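# Seat the knob peg in an opened top drawer

## Task

Insert the square peg of the separate knob completely into the hole on the top drawer, and have that same drawer standing open by no less than 85 mm. Both conditions must hold with nothing from the robot supporting them. Finish with both grippers released and backed away from the parts.

## Robot and tools

ROBOT AND FRAME. Two arms, left_arm and right_arm, are mounted on opposite sides of a table. left_arm's base is on the +y side at (+0.054, +0.480, +0.099) m, quat_wxyz (+0.634, 0, 0, -0.773). right_arm's base is at (-0.023, -0.446, +0.059) m, quat_wxyz (+0.735, 0, 0, +0.678). The arm names do not refer to image sides. All reported poses share one scene frame: origin at the table centre, +z up, table surface at z = +0.020 m. Each gripper's fingers extend along its own +x axis and close along its own y axis. The reported end_effector_position is the point between the pads, roughly 3 to 4 cm behind the fingertips, and it can be somewhat wrong, especially when the arm is stretched out.

Joint ranges (rad), base to hand: waist -3.054..3.054, shoulder 0..3.142, elbow 0..2.356, wrist pitch -1.571..1.571, wrist yaw -1.571..1.571, wrist roll -3.142..3.142. Load limits (N m): waist 17.4, shoulder 21.6, elbow 21.5, wrist pitch 5.67, wrist yaw 5.65, wrist roll 5.3; a carried object adds to the load. Hitting a load limit freezes that arm for 10 s and drops the rest of the call.

execute_actions(actions). actions is a list of actions run one after another. Each action is a table of 1 to 15 rows; each row lasts one control step of 1/30 s, and if fewer than 15 rows are given the final row repeats until 15 steps (0.5 s) have run. Every row holds 14 numbers, each in [-1, 1], always both arms: left_arm dx, dy, dz, rx, ry, rz, opening, then right_arm in the same seven-number order. dx..rz are an offset, not a pose: a target measured from that gripper's pose at the start of the action (for a call's first action, the pose in the scene's latest result), expressed in the gripper's own axes. Every row refers back to that same start, so rows do not add up. Scale: 1.0 equals 0.6 m of travel or 180 degrees; rx, ry, rz form a single rotation vector. The opening is absolute, not an offset: +1 is fully open (0.088 m), empty fingers touch near -0.80, and values down to -1 close no further. Closing from fully open needs about 0.5 s. An empty list just returns the current state and images.

Each control step the commanded pose is limited to 70 mm and 16 degrees from the measured pose, and the arm follows it by damped inverse kinematics, favouring position over orientation. After an action the arm stops at its last limited pose, so a distant target needs further actions. Friction may leave the hand short, a little tilted, or unmoved on tiny commands; check position and orientation after each motion and correct tilt.

move(target, speed, blocking). target is one 14-number row as above: per-arm offsets in that gripper's axes from the pose in the latest result that showed one, plus absolute openings (sent at the start). Each gripper follows a straight path; both paths end together, lasting 0.5 to 10 s, cut off at 10 s. speed is the path's top speed in m/s, 0.002 to 0.5 (default 0.25); rotation is capped at twice that in rad/s. Grippers take the shorter turn. Paths ignore obstacles and the other arm, and the hand can lag, wander or overshoot the speed. Faster contact hits harder; aiming further beyond a contact presses harder. With blocking=false you get a result after 0.5 s while the arm keeps going; until a result shows it finished, use wait or stop before any other motion. The "move:" line reports the ending (done, off_target, moving, held, fault) and active limits (paced: pose was clipped; held: a check blocked some steps, after which the arm may jump faster), plus each gripper's distance from its target. If only one arm is named, the other ended fine.

wait(seconds), 0 to 10: lets time pass with each arm keeping its last command; returns early if a running move finishes. stop(): brakes a running move; it needs stopping distance, and the fingers keep moving. zoom_image(camera, region): enlarges region [x0, y0, x1, y1] in pixels (origin top-left, at most 504 by 504) of the latest image from cam_high, cam_low, cam_left_wrist or cam_right_wrist. read_manual(section): returns the URDF licence texts ("licences"). finished_scene(scene): ends the given scene irreversibly and reports success; the goal must already hold steadily.

RESULTS. The state line shows, per arm, end_effector_position (m), end_effector_quat_wxyz and velocities. Hand target lines give the pose the controller is currently chasing. grip_measured is the finger opening on the command scale; the last Joint positions value is the opening in metres. Readings may be off by about 1 mm per gripper, and read up to about 0.061 narrower while squeezing hard. "pose unreachable" means the clearance check altered or blocked that arm's command. Step readings list positions during actions; HELD marks steps where an arm was held back. MOTOR HOT appears from 50 °C; at 95 °C an OVER-TEMPERATURE FAULT holds the arm, and without cooling its power may cut and it goes limp. Images arrive in the order cam_high, cam_low, cam_left_wrist, cam_right_wrist, each 504x504.

GRIPPING AND CARE. To hold something, command an opening around 0.07 below its grip_measured; less margin grips more softly. Items under 3 mm thick get proportionally weaker grip. Pad force tops out near 34 to 49 N. For an arm meant to stay put, send the offset back to its desired pose in your first call, zeros afterwards, and always its intended opening. A blocked arm keeps pushing until newly commanded. The simulation continues while you compose replies, holding your last command. Occasional disturbances may tug a held part or nudge a loose one. Never knock or drop anything off the table, never let the arms collide or push on each other, and avoid slams, hard pushes and slips.

Each tool is called after "Request:" by a JSON object that holds its "api" and its "payload".

## Session

Request:
{"api": "execute_actions", "payload": {"actions": []}}

Scene clock: 0.00 s.
left_arm: end_effector_position=(-0.0050, +0.1688, +0.4199) grip_measured=+1.000 end_effector_quat_wxyz=(+0.638, -0.017, -0.011, -0.770) end_effector_velocity=(+0.000, +0.000, +0.000) end_effector_angular_velocity=(+0.004, +0.007, +0.005) | right_arm: end_effector_position=(+0.0040, -0.1321, +0.3834) grip_measured=+1.000 end_effector_quat_wxyz=(+0.735, +0.016, -0.020, +0.678) end_effector_velocity=(-0.002, +0.001, -0.003) end_effector_angular_velocity=(-0.015, -0.037, +0.018)
Joint positions: left_arm=[ 0.006  0.853  0.652  0.242 -0.005 -0.005  0.088] | right_arm=[-0.008  0.845  0.651  0.245 -0.008 -0.003  0.088]
Joint velocities: left_arm=[-0.002 -0.002  0.002 -0.007 -0.007 -0.007  0.   ] | right_arm=[-0.002  0.002 -0.002 -0.007 -0.022 -0.037  0.   ]
Motor temperatures (°C, as the motors report them): left_arm=[27 27 27 26 26 29] | right_arm=[27 28 27 28 28 27]
Heat: left arm: hottest wrist roll 29 °C (+0.0 °C/min); right arm: hottest shoulder 28 °C (+0.0 °C/min).
Hand target (left_arm): -0.005, +0.169, +0.420; +0.638, -0.017, -0.011, -0.770
Hand target (right_arm): +0.004, -0.132, +0.383; +0.735, +0.016, -0.020, +0.678

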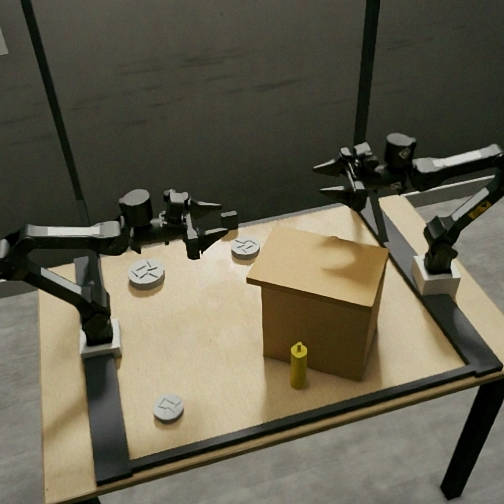

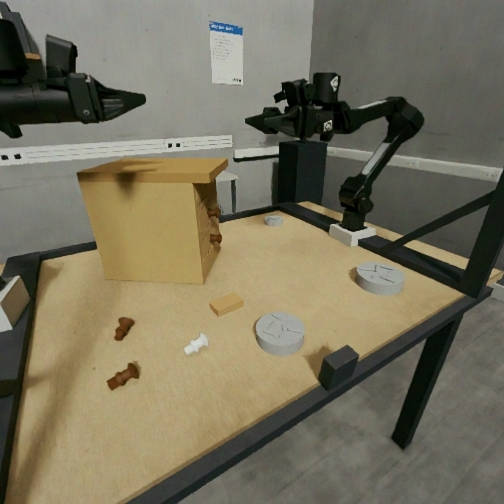

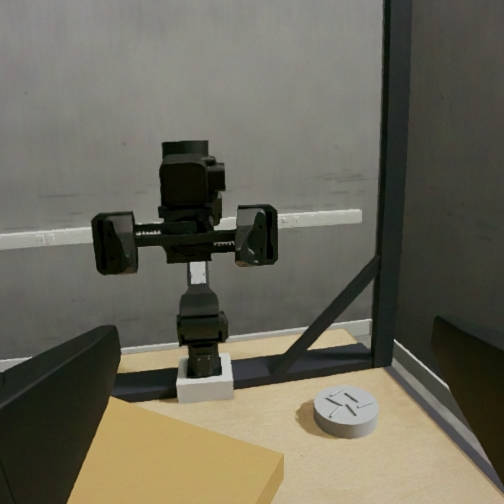

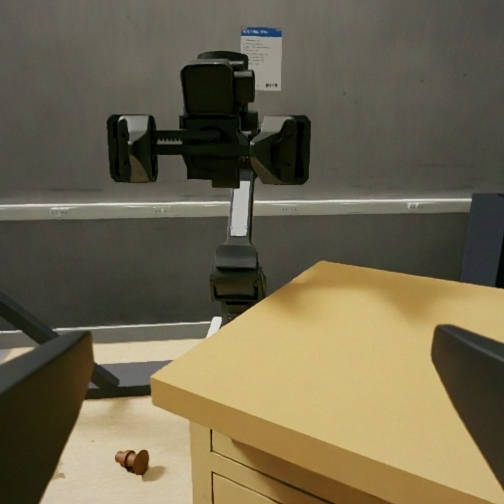

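Request:
{"api": "zoom_image", "payload": {"camera": "cam_low", "region": [80, 280, 260, 410]}}

Request:
{"api": "zoom_image", "payload": {"camera": "cam_low", "region": [150, 150, 270, 290]}}

Region (80, 280, 260, 410) of cam_low's 504x504 image, scaled by 2.800, with more detail than that image has.

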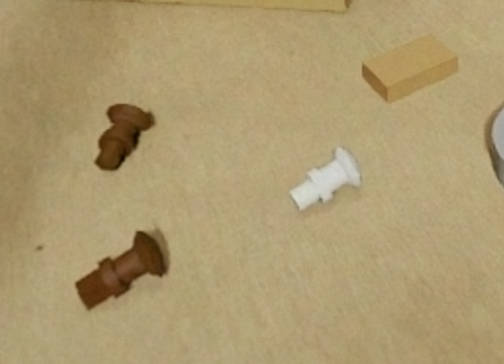

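Region (150, 150, 270, 290) of cam_low's 504x504 image, scaled by 3.600, with more detail than that image has; it fills the left 432 columns of this view, and the rest is white.

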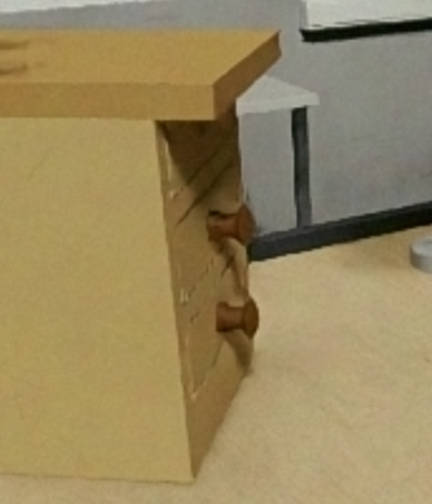

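Request:
{"api": "move", "payload": {"target": [-0.112,-0.30,-0.13,0.119,0.376,-0.169,1, -0.08,0,-0.2,0,0,-0.1,1]}}

Scene clock: 3.77 s.
left_arm: end_effector_position=(-0.1660, +0.2662, +0.3399) grip_measured=+1.000 end_effector_quat_wxyz=(+0.325, +0.522, +0.196, -0.764) end_effector_velocity=(-0.001, +0.000, +0.000) end_effector_angular_velocity=(+0.008, -0.015, +0.002) | right_arm: end_effector_position=(+0.0007, -0.1721, +0.2645) grip_measured=+1.000 end_effector_quat_wxyz=(+0.831, +0.024, -0.017, +0.555) end_effector_velocity=(+0.001, -0.001, -0.003) end_effector_angular_velocity=(-0.012, -0.033, -0.007)
Joint positions: left_arm=[-0.629  1.436  1.509 -1.257 -0.05  -0.016  0.088] | right_arm=[ 0.329  0.837  0.157  0.747  0.642 -0.019  0.088]
Joint velocities: left_arm=[-0.007  0.017  0.022 -0.022 -0.007 -0.007  0.   ] | right_arm=[ 0.002  0.007 -0.012  0.022  0.007 -0.037  0.   ]
Motor temperatures (°C, as the motors report them): left_arm=[27 27 28 27 26 29] | right_arm=[27 29 28 29 28 27]
Heat: left arm: hottest wrist roll 29 °C (+0.0 °C/min); right arm: hottest shoulder 29 °C (+0.0 °C/min).
Hand target (left_arm): -0.169, +0.266, +0.340; -0.322, -0.524, -0.199, +0.763
Hand target (right_arm): +0.000, -0.173, +0.261; +0.832, +0.019, -0.017, +0.554
Off the commanded pose (left_arm): 0.005 m, 1 deg.
Off the commanded pose (right_arm): 0.004 m, 1 deg.
move: done

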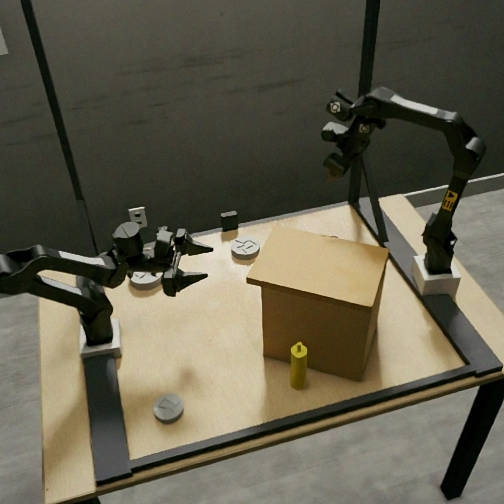

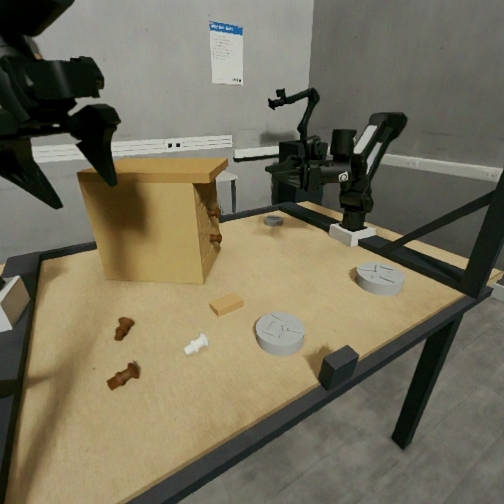

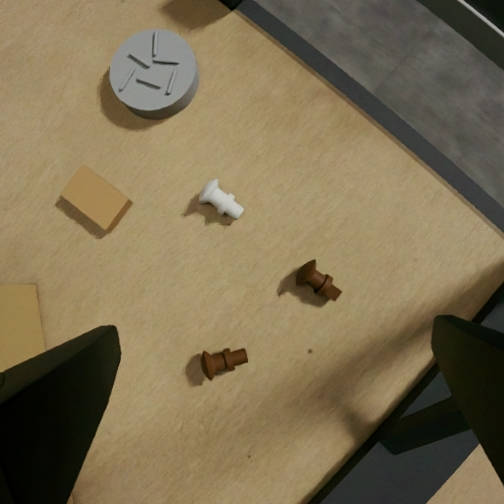

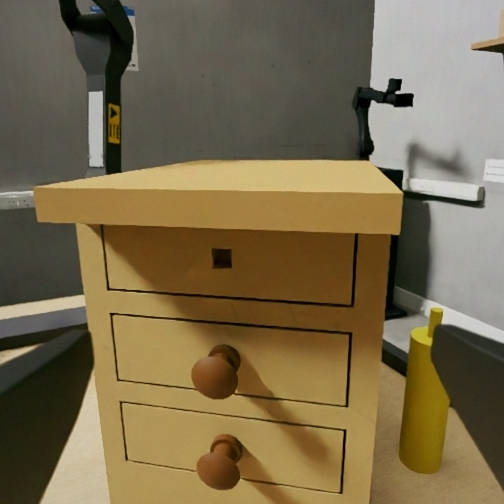

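Request:
{"api": "zoom_image", "payload": {"camera": "cam_left_wrist", "region": [170, 160, 370, 400]}}

Request:
{"api": "zoom_image", "payload": {"camera": "cam_low", "region": [95, 305, 220, 400]}}

Region (170, 160, 370, 400) of cam_left_wrist's 504x504 image, scaled by 2.100, with more detail than that image has.

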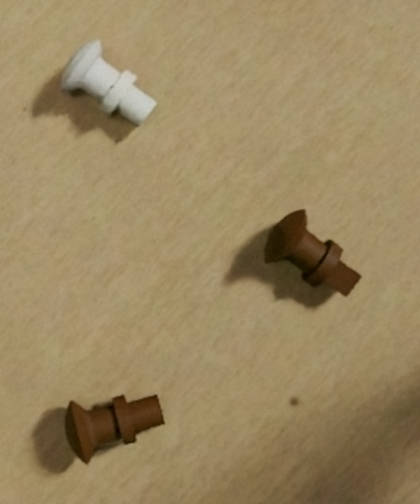

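Region (95, 305, 220, 400) of cam_low's 504x504 image, scaled by 4.032, with more detail than that image has; it fills the top 383 rows of this view, and the rest is white.

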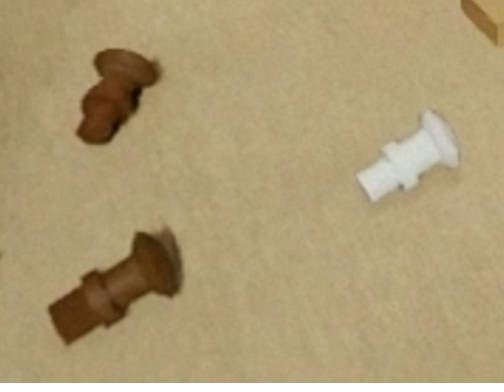

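Request:
{"api": "move", "payload": {"target": [0.292,-0.109,-0.113,0.674,0.057,-0.14,0.3, 0,0,0,0,0,0,1], "speed": 0.4}}

Scene clock: 11.03 s.
left_arm: end_effector_position=(-0.2121, +0.3029, +0.1566) grip_measured=+0.303 end_effector_quat_wxyz=(-0.442, +0.544, -0.454, -0.550) end_effector_velocity=(-0.002, -0.001, -0.000) end_effector_angular_velocity=(-0.010, +0.002, -0.010) | right_arm: end_effector_position=(+0.0008, -0.1722, +0.2643) grip_measured=+1.000 end_effector_quat_wxyz=(+0.832, +0.024, -0.017, +0.554) end_effector_velocity=(-0.003, +0.002, -0.001) end_effector_angular_velocity=(-0.004, +0.003, +0.020)
Joint positions: left_arm=[-0.787  1.793  1.208 -0.966  0.003  1.959  0.054] | right_arm=[ 0.33   0.838  0.157  0.75   0.644 -0.02   0.088]
Joint velocities: left_arm=[-0.002  0.002  0.002  0.007 -0.007  0.007 -0.   ] | right_arm=[-0.002  0.002  0.002 -0.007 -0.022  0.007  0.   ]
Motor temperatures (°C, as the motors report them): left_arm=[27 28 30 27 26 29] | right_arm=[27 29 29 30 28 27]
Heat: left arm: hottest elbow 30 °C (+5.4 °C/min); right arm: hottest wrist pitch 30 °C (+10.9 °C/min).
Hand target (left_arm): -0.210, +0.305, +0.150; -0.450, +0.546, -0.451, -0.544
Hand target (right_arm): +0.001, -0.172, +0.265; +0.832, +0.024, -0.017, +0.555
Off the commanded pose (left_arm): 0.008 m, 1 deg.
Off the commanded pose (right_arm): 0.000 m, 0 deg.
move: done

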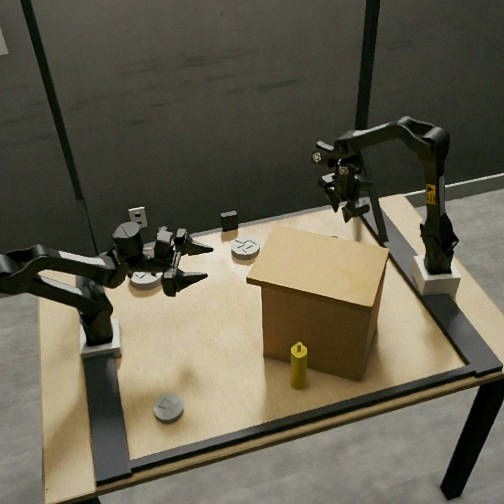

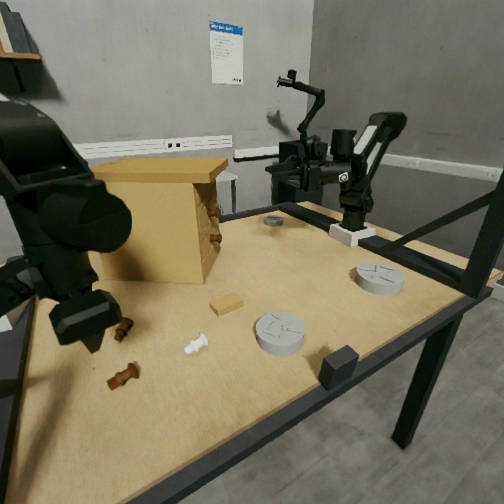

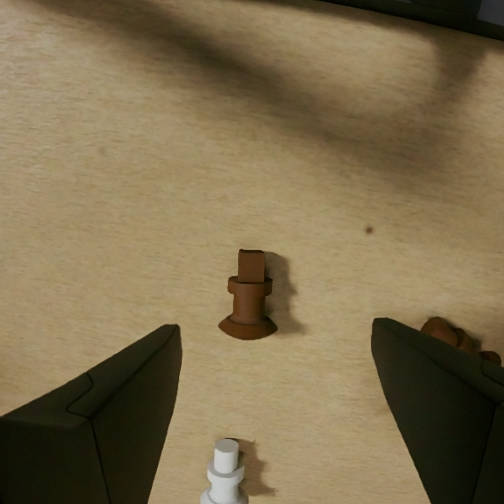

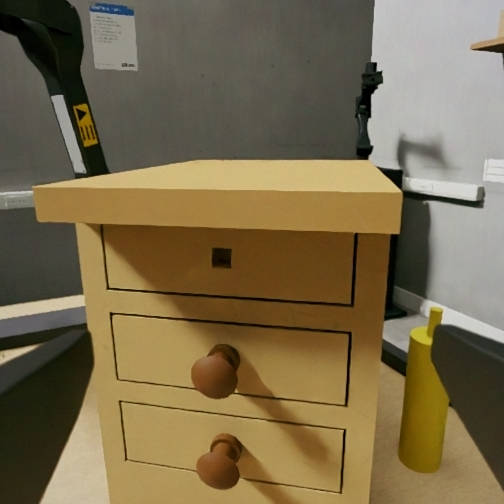

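Request:
{"api": "move", "payload": {"target": [0.115,0.012,-0.008,0,0,0,0.0, 0,0,0,0,0,0,1], "speed": 0.15}}

Scene clock: 12.23 s.
left_arm: end_effector_position=(-0.2237, +0.2950, +0.0943) grip_measured=+0.004 end_effector_quat_wxyz=(-0.436, +0.542, -0.461, -0.551) end_effector_velocity=(-0.000, -0.000, -0.001) end_effector_angular_velocity=(-0.007, -0.002, +0.005) | right_arm: end_effector_position=(+0.0008, -0.1722, +0.2643) grip_measured=+1.000 end_effector_quat_wxyz=(+0.832, +0.024, -0.017, +0.554) end_effector_velocity=(+0.003, -0.001, -0.002) end_effector_angular_velocity=(-0.010, -0.008, -0.015)
Joint positions: left_arm=[-0.786  1.933  1.119 -0.718  0.002  1.961  0.039] | right_arm=[ 0.33   0.838  0.157  0.75   0.644 -0.02   0.088]
Joint velocities: left_arm=[-0.002  0.002 -0.002  0.007 -0.007 -0.007 -0.   ] | right_arm=[-0.007 -0.002 -0.002 -0.007  0.007 -0.007  0.   ]
Motor temperatures (°C, as the motors report them): left_arm=[27 28 30 27 26 29] | right_arm=[27 29 29 30 28 27]
Heat: left arm: hottest elbow 30 °C (+4.9 °C/min); right arm: hottest wrist pitch 30 °C (+9.8 °C/min).
Hand target (left_arm): -0.220, +0.296, +0.088; -0.442, +0.544, -0.454, -0.550
Hand target (right_arm): +0.001, -0.172, +0.264; +0.832, +0.024, -0.017, +0.554
Off the commanded pose (left_arm): 0.008 m, 1 deg.
Off the commanded pose (right_arm): 0.000 m, 0 deg.
move: done

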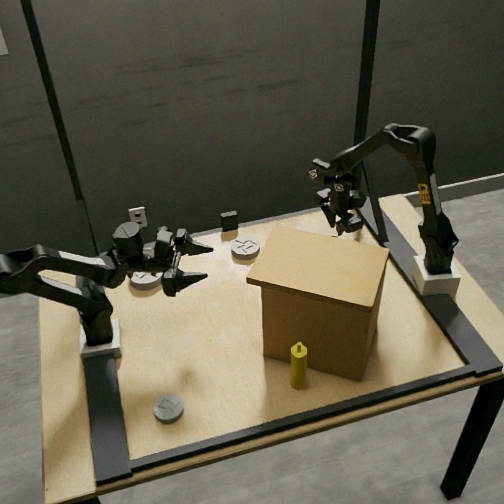

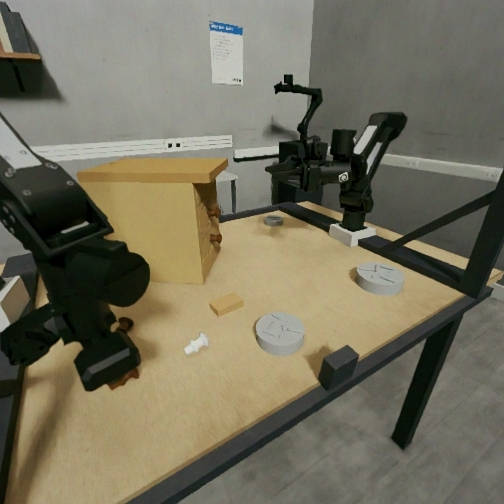

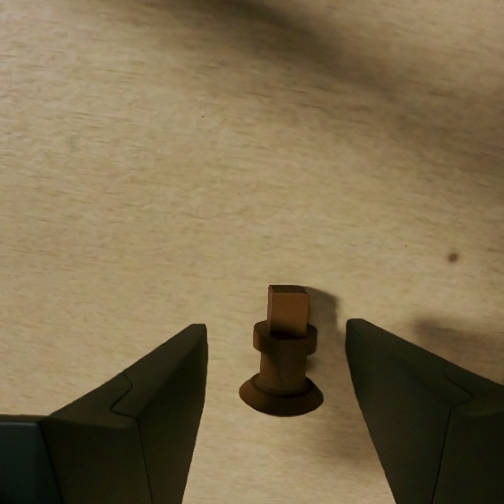

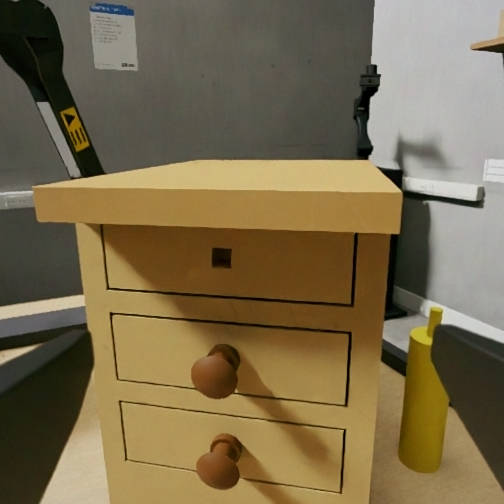

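Request:
{"api": "move", "payload": {"target": [0.047,-0.014,0.002,0,0,-0.01,0.0, 0,0,0,0,0,0,1], "speed": 0.08}}

Scene clock: 13.20 s.
left_arm: end_effector_position=(-0.2210, +0.2956, +0.0726) grip_measured=+0.003 end_effector_quat_wxyz=(-0.438, +0.545, -0.459, -0.548) end_effector_velocity=(+0.006, +0.001, -0.004) end_effector_angular_velocity=(-0.006, -0.030, +0.006) | right_arm: end_effector_position=(+0.0008, -0.1722, +0.2643) grip_measured=+1.000 end_effector_quat_wxyz=(+0.832, +0.024, -0.017, +0.554) end_effector_velocity=(-0.002, +0.001, -0.003) end_effector_angular_velocity=(-0.014, -0.011, +0.019)
Joint positions: left_arm=[-0.786  1.98   1.083 -0.645 -0.005  1.961  0.039] | right_arm=[ 0.33   0.838  0.157  0.75   0.644 -0.02   0.088]
Joint velocities: left_arm=[-0.002  0.007 -0.007 -0.007 -0.022 -0.007 -0.   ] | right_arm=[-0.002  0.002 -0.002 -0.007 -0.022 -0.007  0.   ]
Motor temperatures (°C, as the motors report them): left_arm=[27 28 30 27 26 29] | right_arm=[27 29 29 30 28 27]
Heat: left arm: hottest elbow 30 °C (+4.5 °C/min); right arm: hottest wrist pitch 30 °C (+9.1 °C/min).
Hand target (left_arm): -0.217, +0.297, +0.066; -0.444, +0.549, -0.453, -0.544
Hand target (right_arm): +0.001, -0.172, +0.264; +0.832, +0.024, -0.017, +0.554
Off the commanded pose (left_arm): 0.008 m, 1 deg.
Off the commanded pose (right_arm): 0.000 m, 0 deg.
move: done

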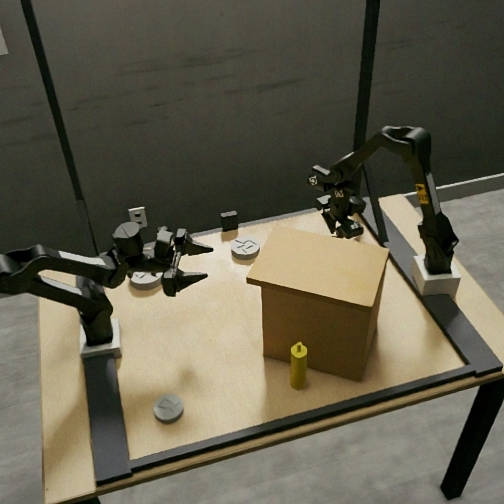

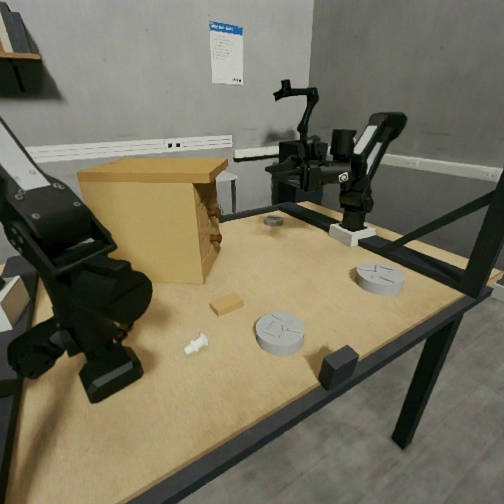

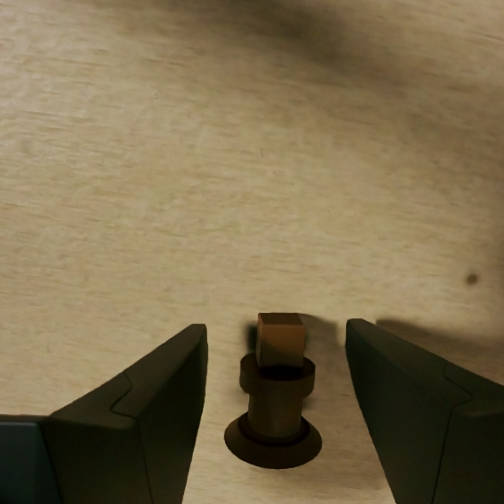

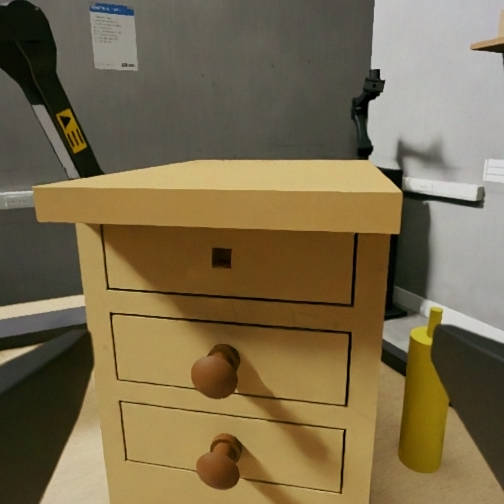

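Request:
{"api": "move", "payload": {"target": [0.028,-0.007,0.013,0,0,0,-0.2, 0,0,0,0,0,0,1], "speed": 0.05}}

Scene clock: 14.30 s.
left_arm: end_effector_position=(-0.2221, +0.3004, +0.0618) grip_measured=-0.196 end_effector_quat_wxyz=(-0.432, +0.543, -0.465, -0.550) end_effector_velocity=(+0.001, +0.001, +0.002) end_effector_angular_velocity=(-0.004, -0.005, +0.020) | right_arm: end_effector_position=(+0.0008, -0.1722, +0.2643) grip_measured=+1.000 end_effector_quat_wxyz=(+0.832, +0.024, -0.017, +0.554) end_effector_velocity=(-0.002, +0.001, -0.004) end_effector_angular_velocity=(-0.035, -0.041, +0.017)
Joint positions: left_arm=[-0.801  1.989  1.042 -0.575 -0.005  1.947  0.029] | right_arm=[ 0.33   0.838  0.157  0.75   0.644 -0.02   0.088]
Joint velocities: left_arm=[-0.002 -0.007 -0.002 -0.007 -0.007 -0.022 -0.   ] | right_arm=[-0.002 -0.002 -0.002 -0.022 -0.022 -0.037  0.   ]
Motor temperatures (°C, as the motors report them): left_arm=[27 29 30 27 26 29] | right_arm=[27 29 29 30 28 27]
Heat: left arm: hottest elbow 30 °C (+4.2 °C/min); right arm: hottest wrist pitch 30 °C (+8.4 °C/min).
Hand target (left_arm): -0.219, +0.304, +0.056; -0.438, +0.545, -0.459, -0.548
Hand target (right_arm): +0.001, -0.172, +0.264; +0.832, +0.024, -0.017, +0.554
Off the commanded pose (left_arm): 0.008 m, 1 deg.
Off the commanded pose (right_arm): 0.000 m, 0 deg.
move: done

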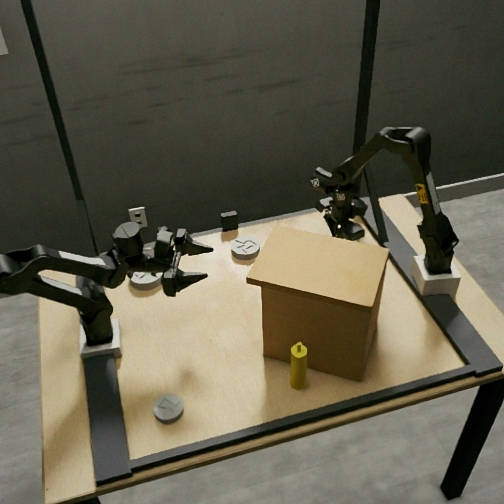

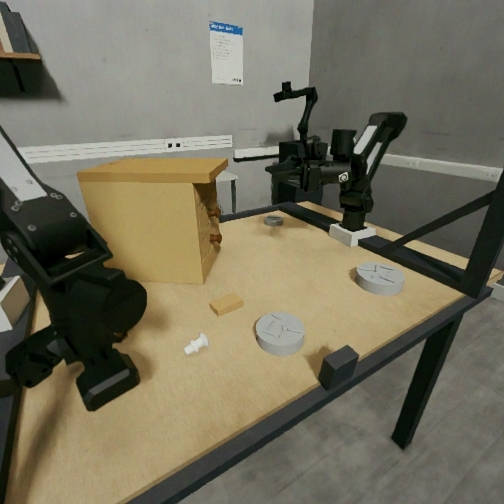

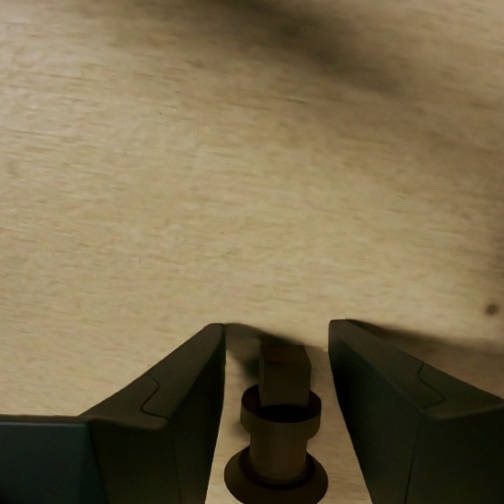

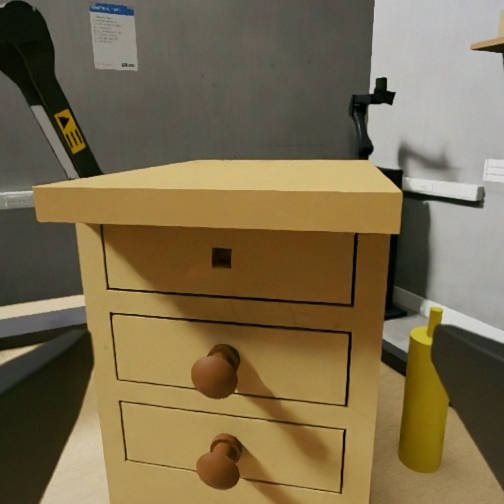

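Request:
{"api": "execute_actions", "payload": {"actions": [[[0,0,0,0,0,0,-0.45,0,0,0,0,0,0,1]],[[0,0,0,0,0,0,-0.66,0,0,0,0,0,0,1]]]}}

Scene clock: 15.40 s.
left_arm: end_effector_position=(-0.2221, +0.3004, +0.0618) grip_measured=-0.589 end_effector_quat_wxyz=(-0.432, +0.543, -0.465, -0.550) end_effector_velocity=(+0.002, +0.003, +0.001) end_effector_angular_velocity=(+0.010, -0.002, -0.010) | right_arm: end_effector_position=(+0.0008, -0.1722, +0.2643) grip_measured=+1.000 end_effector_quat_wxyz=(+0.832, +0.024, -0.017, +0.554) end_effector_velocity=(+0.000, -0.001, +0.004) end_effector_angular_velocity=(+0.002, -0.029, -0.007)
Joint positions: left_arm=[-0.801  1.989  1.041 -0.574 -0.005  1.947  0.01 ] | right_arm=[ 0.33   0.838  0.157  0.75   0.644 -0.02   0.088]
Joint velocities: left_arm=[-0.002 -0.007 -0.007 -0.007  0.007  0.007 -0.   ] | right_arm=[ 0.002 -0.007  0.002  0.007  0.007 -0.037  0.   ]
Motor temperatures (°C, as the motors report them): left_arm=[27 29 30 27 26 29] | right_arm=[27 29 29 30 28 27]
Heat: left arm: hottest elbow 30 °C (+3.9 °C/min); right arm: hottest wrist pitch 30 °C (+7.8 °C/min).
Hand target (left_arm): -0.222, +0.300, +0.062; -0.432, +0.543, -0.465, -0.550
Hand target (right_arm): +0.001, -0.172, +0.264; +0.832, +0.024, -0.017, +0.554
Off the commanded pose (left_arm): 0.000 m, 0 deg.
Off the commanded pose (right_arm): 0.000 m, 0 deg.
Step readings (end_effector_position; steps 1 to 15: 1st action; 16 to 30: 2nd action):
0: left_arm (-0.2221, +0.3004, +0.0618) | right_arm (+0.0008, -0.1722, +0.2643)
1: left_arm (-0.2221, +0.3004, +0.0618) | right_arm (+0.0008, -0.1722, +0.2643)
2: left_arm (-0.2221, +0.3004, +0.0618) | right_arm (+0.0008, -0.1722, +0.2643)
4: left_arm (-0.2221, +0.3004, +0.0618) | right_arm (+0.0008, -0.1722, +0.2643)
8: left_arm (-0.2221, +0.3004, +0.0618) | right_arm (+0.0008, -0.1722, +0.2643)
15: left_arm (-0.2221, +0.3004, +0.0618) | right_arm (+0.0008, -0.1722, +0.2643)
16: left_arm (-0.2221, +0.3004, +0.0618) | right_arm (+0.0008, -0.1722, +0.2643)
17: left_arm (-0.2221, +0.3004, +0.0618) | right_arm (+0.0008, -0.1722, +0.2643)
19: left_arm (-0.2221, +0.3004, +0.0618) | right_arm (+0.0008, -0.1722, +0.2643)
23: left_arm (-0.2221, +0.3004, +0.0618) | right_arm (+0.0008, -0.1722, +0.2643)
30: end_effector_position above

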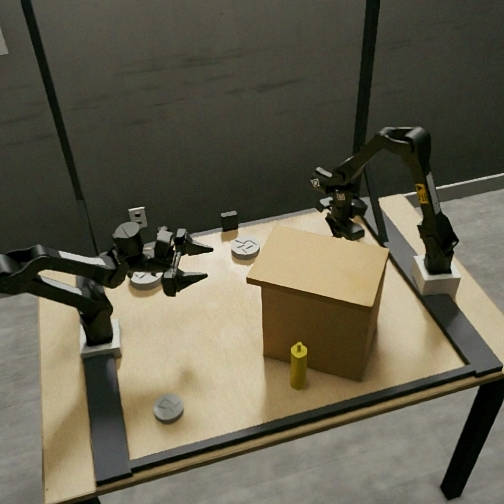

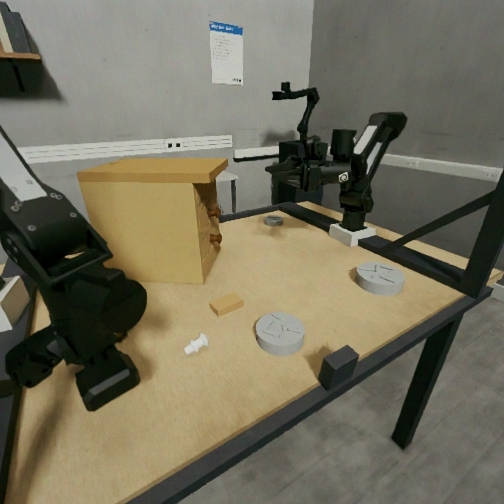

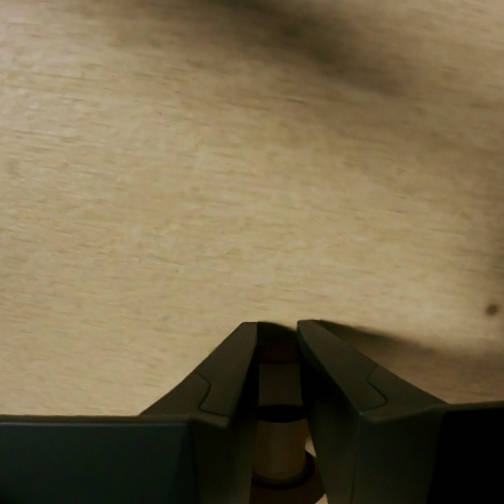

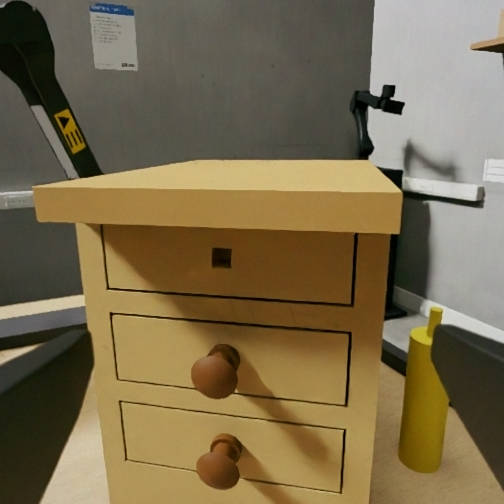

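Request:
{"api": "move", "payload": {"target": [-0.1,0,0,0,0,0,-0.66, 0.057,0.313,-0.235,0,0.015,0.189,1], "speed": 0.25}}

Request:
{"api": "move", "payload": {"target": [-0.07,0.02,-0.285,0,0,-0.013,-0.66, 0,0,0,0,0,0,0.4], "speed": 0.2}}

Scene clock: 18.03 s.
left_arm: end_effector_position=(-0.2162, +0.3042, +0.1153) grip_measured=-0.589 end_effector_quat_wxyz=(-0.438, +0.545, -0.459, -0.548) end_effector_velocity=(+0.004, +0.005, +0.000) end_effector_angular_velocity=(+0.018, -0.015, -0.010) | right_arm: end_effector_position=(-0.1576, -0.0601, +0.1316) grip_measured=+1.000 end_effector_quat_wxyz=(+0.637, -0.024, +0.022, +0.770) end_effector_velocity=(-0.001, +0.001, -0.004) end_effector_angular_velocity=(-0.007, -0.026, +0.006)
Joint positions: left_arm=[-0.801  1.861  1.116 -0.797 -0.005  1.947  0.01 ] | right_arm=[0.502 2.075 0.446 1.562 0.232 0.019 0.088]
Joint velocities: left_arm=[-0.002 -0.002 -0.002 -0.022  0.007  0.007 -0.   ] | right_arm=[-0.002  0.012  0.007 -0.007 -0.007 -0.022  0.   ]
Motor temperatures (°C, as the motors report them): left_arm=[27 30 30 27 26 29] | right_arm=[27 29 29 31 28 27]
Heat: left arm: hottest shoulder 30 °C (+3.3 °C/min); right arm: hottest wrist pitch 31 °C (+10.0 °C/min).
Hand target (left_arm): -0.219, +0.302, +0.122; -0.431, +0.543, -0.465, -0.550
Hand target (right_arm): -0.159, -0.059, +0.131; +0.635, -0.024, +0.021, +0.772
Off the commanded pose (left_arm): 0.008 m, 1 deg.
Off the commanded pose (right_arm): 0.003 m, 5 deg.
joint sent to its limit (right arm) — the command would take joint 4 (wrist pitch) past its upper limit, so that joint was sent only as far as its limit.
move: off_target (right_arm)

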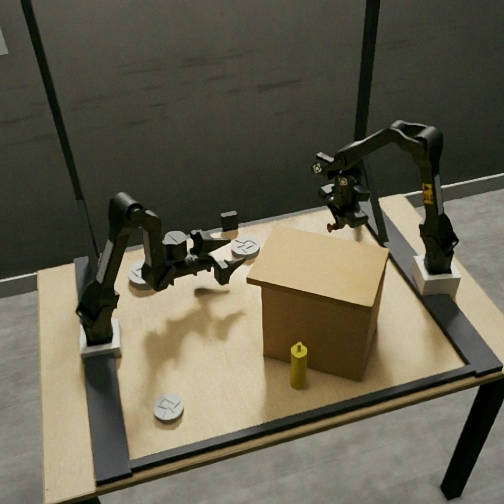

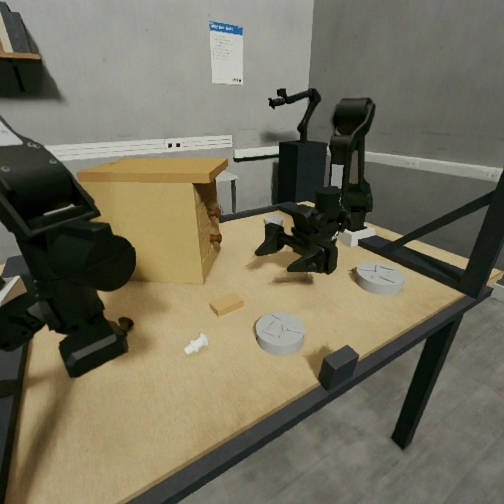

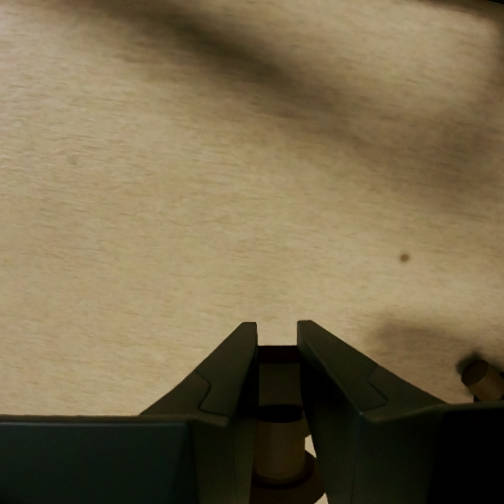

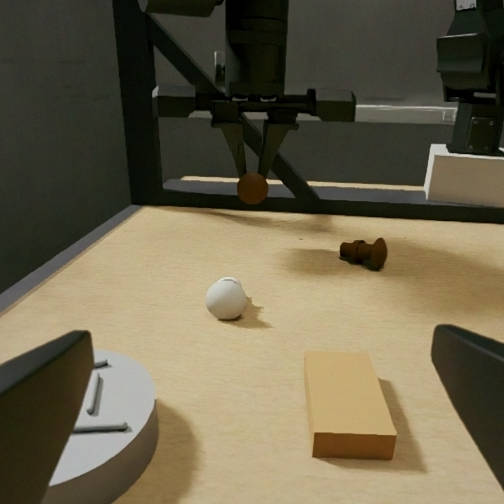

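Scene clock: 19.47 s.
left_arm: end_effector_position=(-0.1951, +0.1383, +0.1639) grip_measured=-0.589 end_effector_quat_wxyz=(-0.446, +0.552, -0.451, -0.542) end_effector_velocity=(-0.002, -0.002, +0.003) end_effector_angular_velocity=(+0.014, -0.001, +0.010) | right_arm: end_effector_position=(-0.1577, -0.0601, +0.1316) grip_measured=+0.402 end_effector_quat_wxyz=(+0.637, -0.024, +0.022, +0.770) end_effector_velocity=(-0.002, -0.002, -0.003) end_effector_angular_velocity=(-0.010, -0.011, +0.020)
Joint positions: left_arm=[-0.439  2.182  1.796 -1.177 -0.014  2.308  0.01 ] | right_arm=[0.502 2.075 0.446 1.562 0.232 0.019 0.059]
Joint velocities: left_arm=[ 0.002  0.022  0.046 -0.037  0.007 -0.007 -0.   ] | right_arm=[-0.002 -0.002 -0.007 -0.007 -0.022 -0.007 -0.   ]
Motor temperatures (°C, as the motors report them): left_arm=[27 30 30 27 26 29] | right_arm=[27 29 29 31 28 27]
Heat: left arm: hottest shoulder 30 °C (+3.1 °C/min); right arm: hottest wrist pitch 31 °C (+9.2 °C/min).
Hand target (left_arm): -0.194, +0.136, +0.160; -0.450, +0.553, -0.447, -0.540
Hand target (right_arm): -0.158, -0.060, +0.132; +0.637, -0.024, +0.022, +0.770
Off the commanded pose (left_arm): 0.005 m, 1 deg.
Off the commanded pose (right_arm): 0.000 m, 0 deg.
move: done

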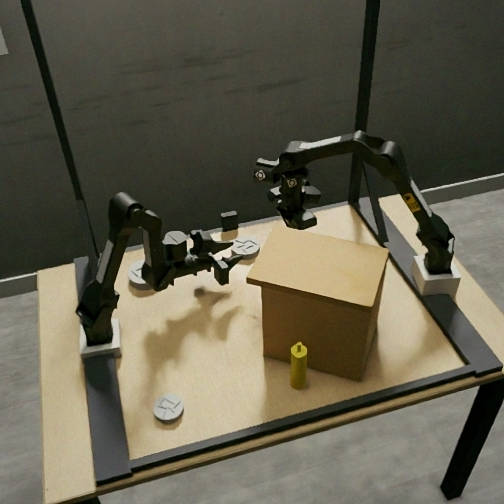

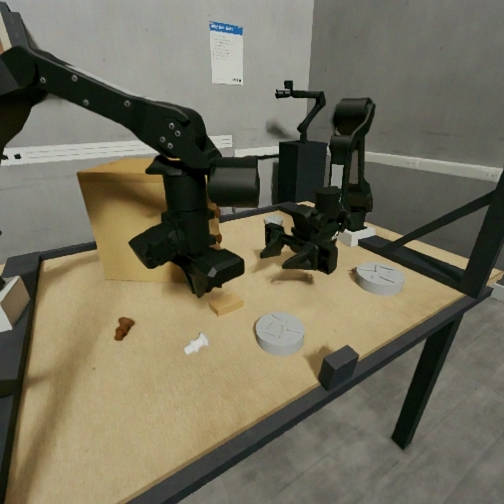

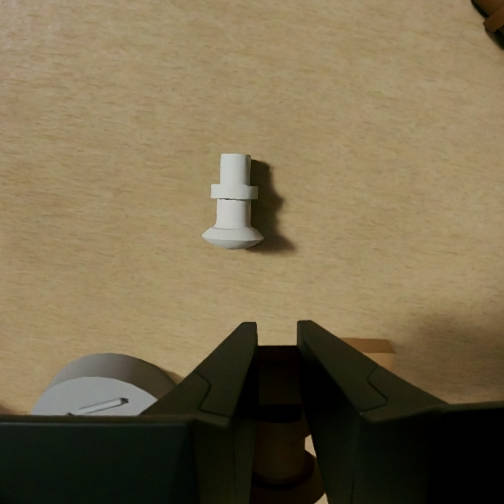

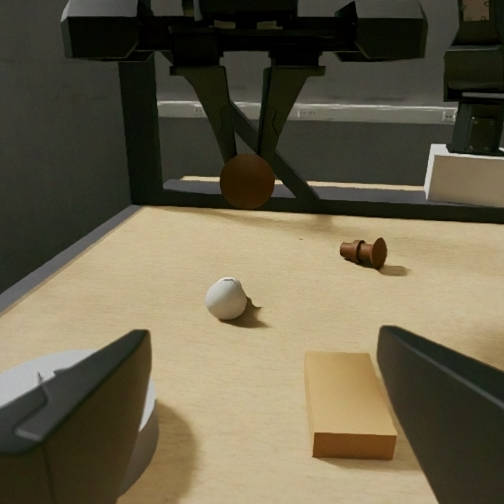

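Request:
{"api": "move", "payload": {"target": [0,0,0,0,0,0,-0.66, 0.147,0,0.041,0,0.024,0,0.2], "speed": 0.15}}

Scene clock: 21.13 s.
left_arm: end_effector_position=(-0.1952, +0.1375, +0.1643) grip_measured=-0.589 end_effector_quat_wxyz=(-0.446, +0.552, -0.451, -0.542) end_effector_velocity=(+0.000, +0.001, +0.002) end_effector_angular_velocity=(+0.006, +0.005, +0.010) | right_arm: end_effector_position=(-0.1737, +0.0255, +0.1529) grip_measured=+0.202 end_effector_quat_wxyz=(+0.636, -0.053, +0.043, +0.769) end_effector_velocity=(+0.001, +0.004, +0.000) end_effector_angular_velocity=(-0.006, -0.009, +0.001)
Joint positions: left_arm=[-0.438  2.185  1.802 -1.18  -0.014  2.309  0.01 ] | right_arm=[0.442 2.063 0.818 1.106 0.171 0.023 0.049]
Joint velocities: left_arm=[ 0.002 -0.002  0.002 -0.007  0.007 -0.007 -0.   ] | right_arm=[-0.007  0.002  0.017 -0.022 -0.007 -0.007 -0.   ]
Motor temperatures (°C, as the motors report them): left_arm=[27 31 30 27 26 29] | right_arm=[27 29 29 31 28 27]
Heat: left arm: hottest shoulder 31 °C (+5.7 °C/min); right arm: hottest wrist pitch 31 °C (+8.5 °C/min).
Hand target (left_arm): -0.195, +0.138, +0.164; -0.446, +0.552, -0.451, -0.542
Hand target (right_arm): -0.174, +0.028, +0.151; +0.636, -0.053, +0.046, +0.769
Off the commanded pose (left_arm): 0.001 m, 0 deg.
Off the commanded pose (right_arm): 0.004 m, 0 deg.
move: done

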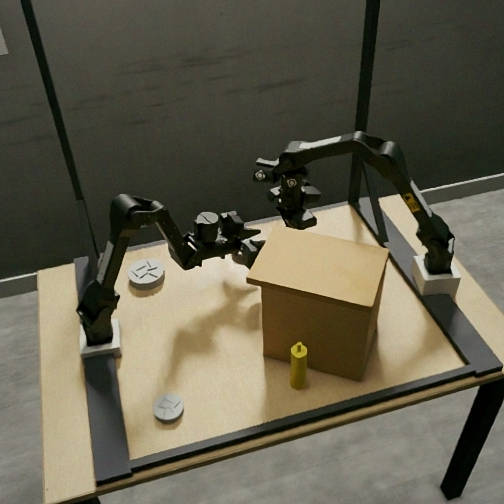

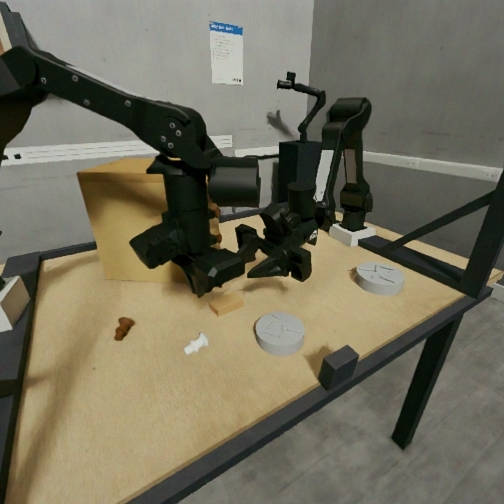

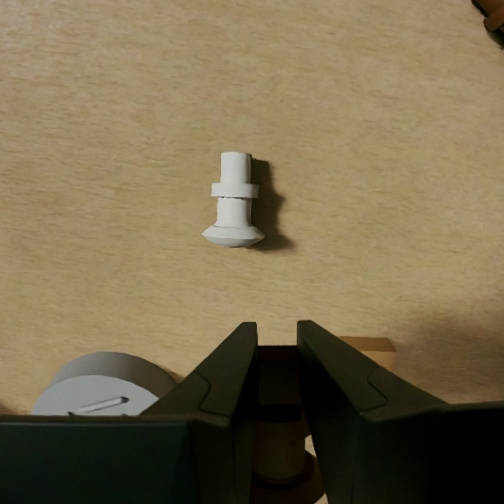

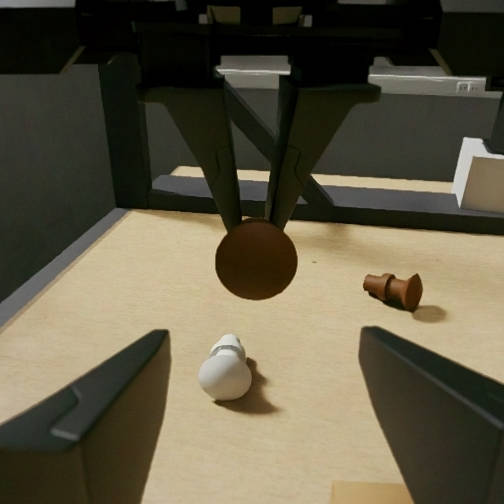

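Request:
{"api": "move", "payload": {"target": [0,0,0,0,0,0,-0.66, 0.05,0.002,0.01,0,0,0,0.2], "speed": 0.08}}

Scene clock: 22.30 s.
left_arm: end_effector_position=(-0.1952, +0.1375, +0.1643) grip_measured=-0.589 end_effector_quat_wxyz=(-0.446, +0.552, -0.451, -0.542) end_effector_velocity=(+0.002, +0.003, -0.001) end_effector_angular_velocity=(+0.005, -0.013, +0.020) | right_arm: end_effector_position=(-0.1805, +0.0528, +0.1572) grip_measured=+0.202 end_effector_quat_wxyz=(+0.636, -0.051, +0.043, +0.769) end_effector_velocity=(-0.001, +0.003, +0.005) end_effector_angular_velocity=(+0.020, -0.015, +0.008)
Joint positions: left_arm=[-0.438  2.185  1.802 -1.18  -0.014  2.309  0.01 ] | right_arm=[0.434 2.117 0.947 1.036 0.163 0.023 0.049]
Joint velocities: left_arm=[-0.002 -0.002 -0.007 -0.007 -0.007 -0.022 -0.   ] | right_arm=[-0.002  0.002  0.012  0.007 -0.007 -0.022  0.   ]
Motor temperatures (°C, as the motors report them): left_arm=[27 32 30 27 26 29] | right_arm=[27 30 29 31 28 27]
Heat: left arm: hottest shoulder 32 °C (+8.1 °C/min); right arm: hottest wrist pitch 31 °C (+8.1 °C/min).
Hand target (left_arm): -0.195, +0.138, +0.164; -0.446, +0.552, -0.451, -0.542
Hand target (right_arm): -0.180, +0.055, +0.155; +0.636, -0.053, +0.043, +0.769
Off the commanded pose (left_arm): 0.000 m, 0 deg.
Off the commanded pose (right_arm): 0.003 m, 0 deg.
move: done

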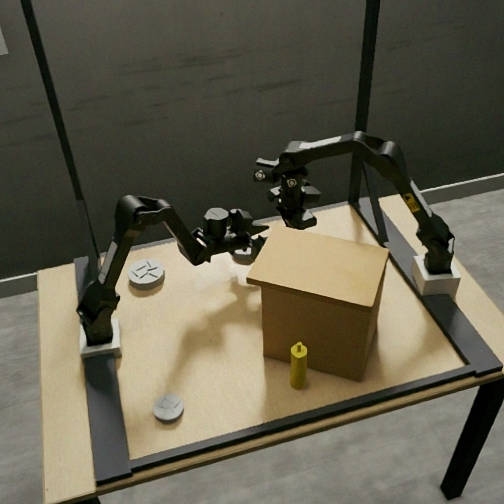

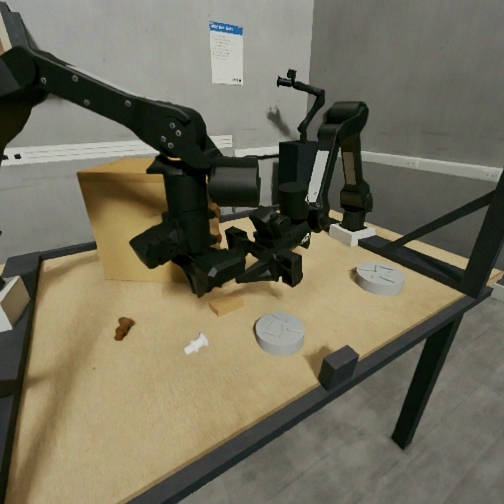

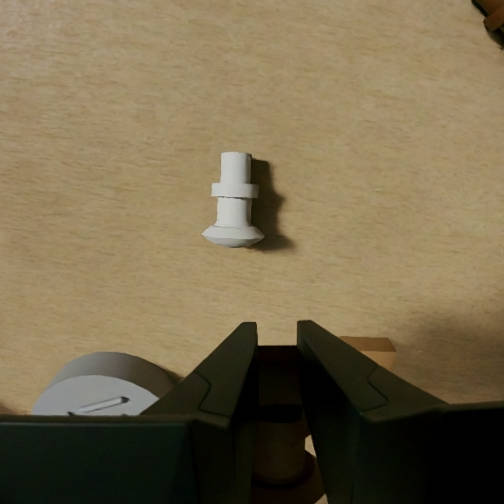

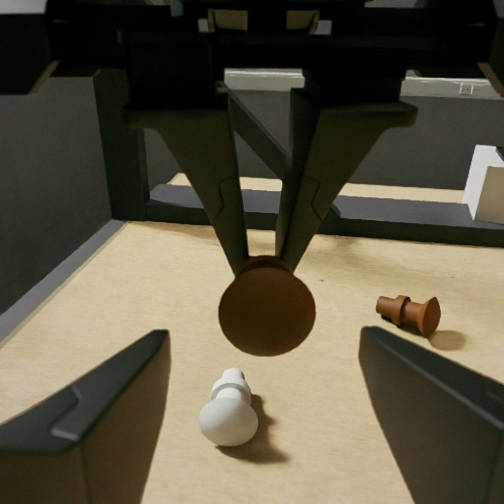

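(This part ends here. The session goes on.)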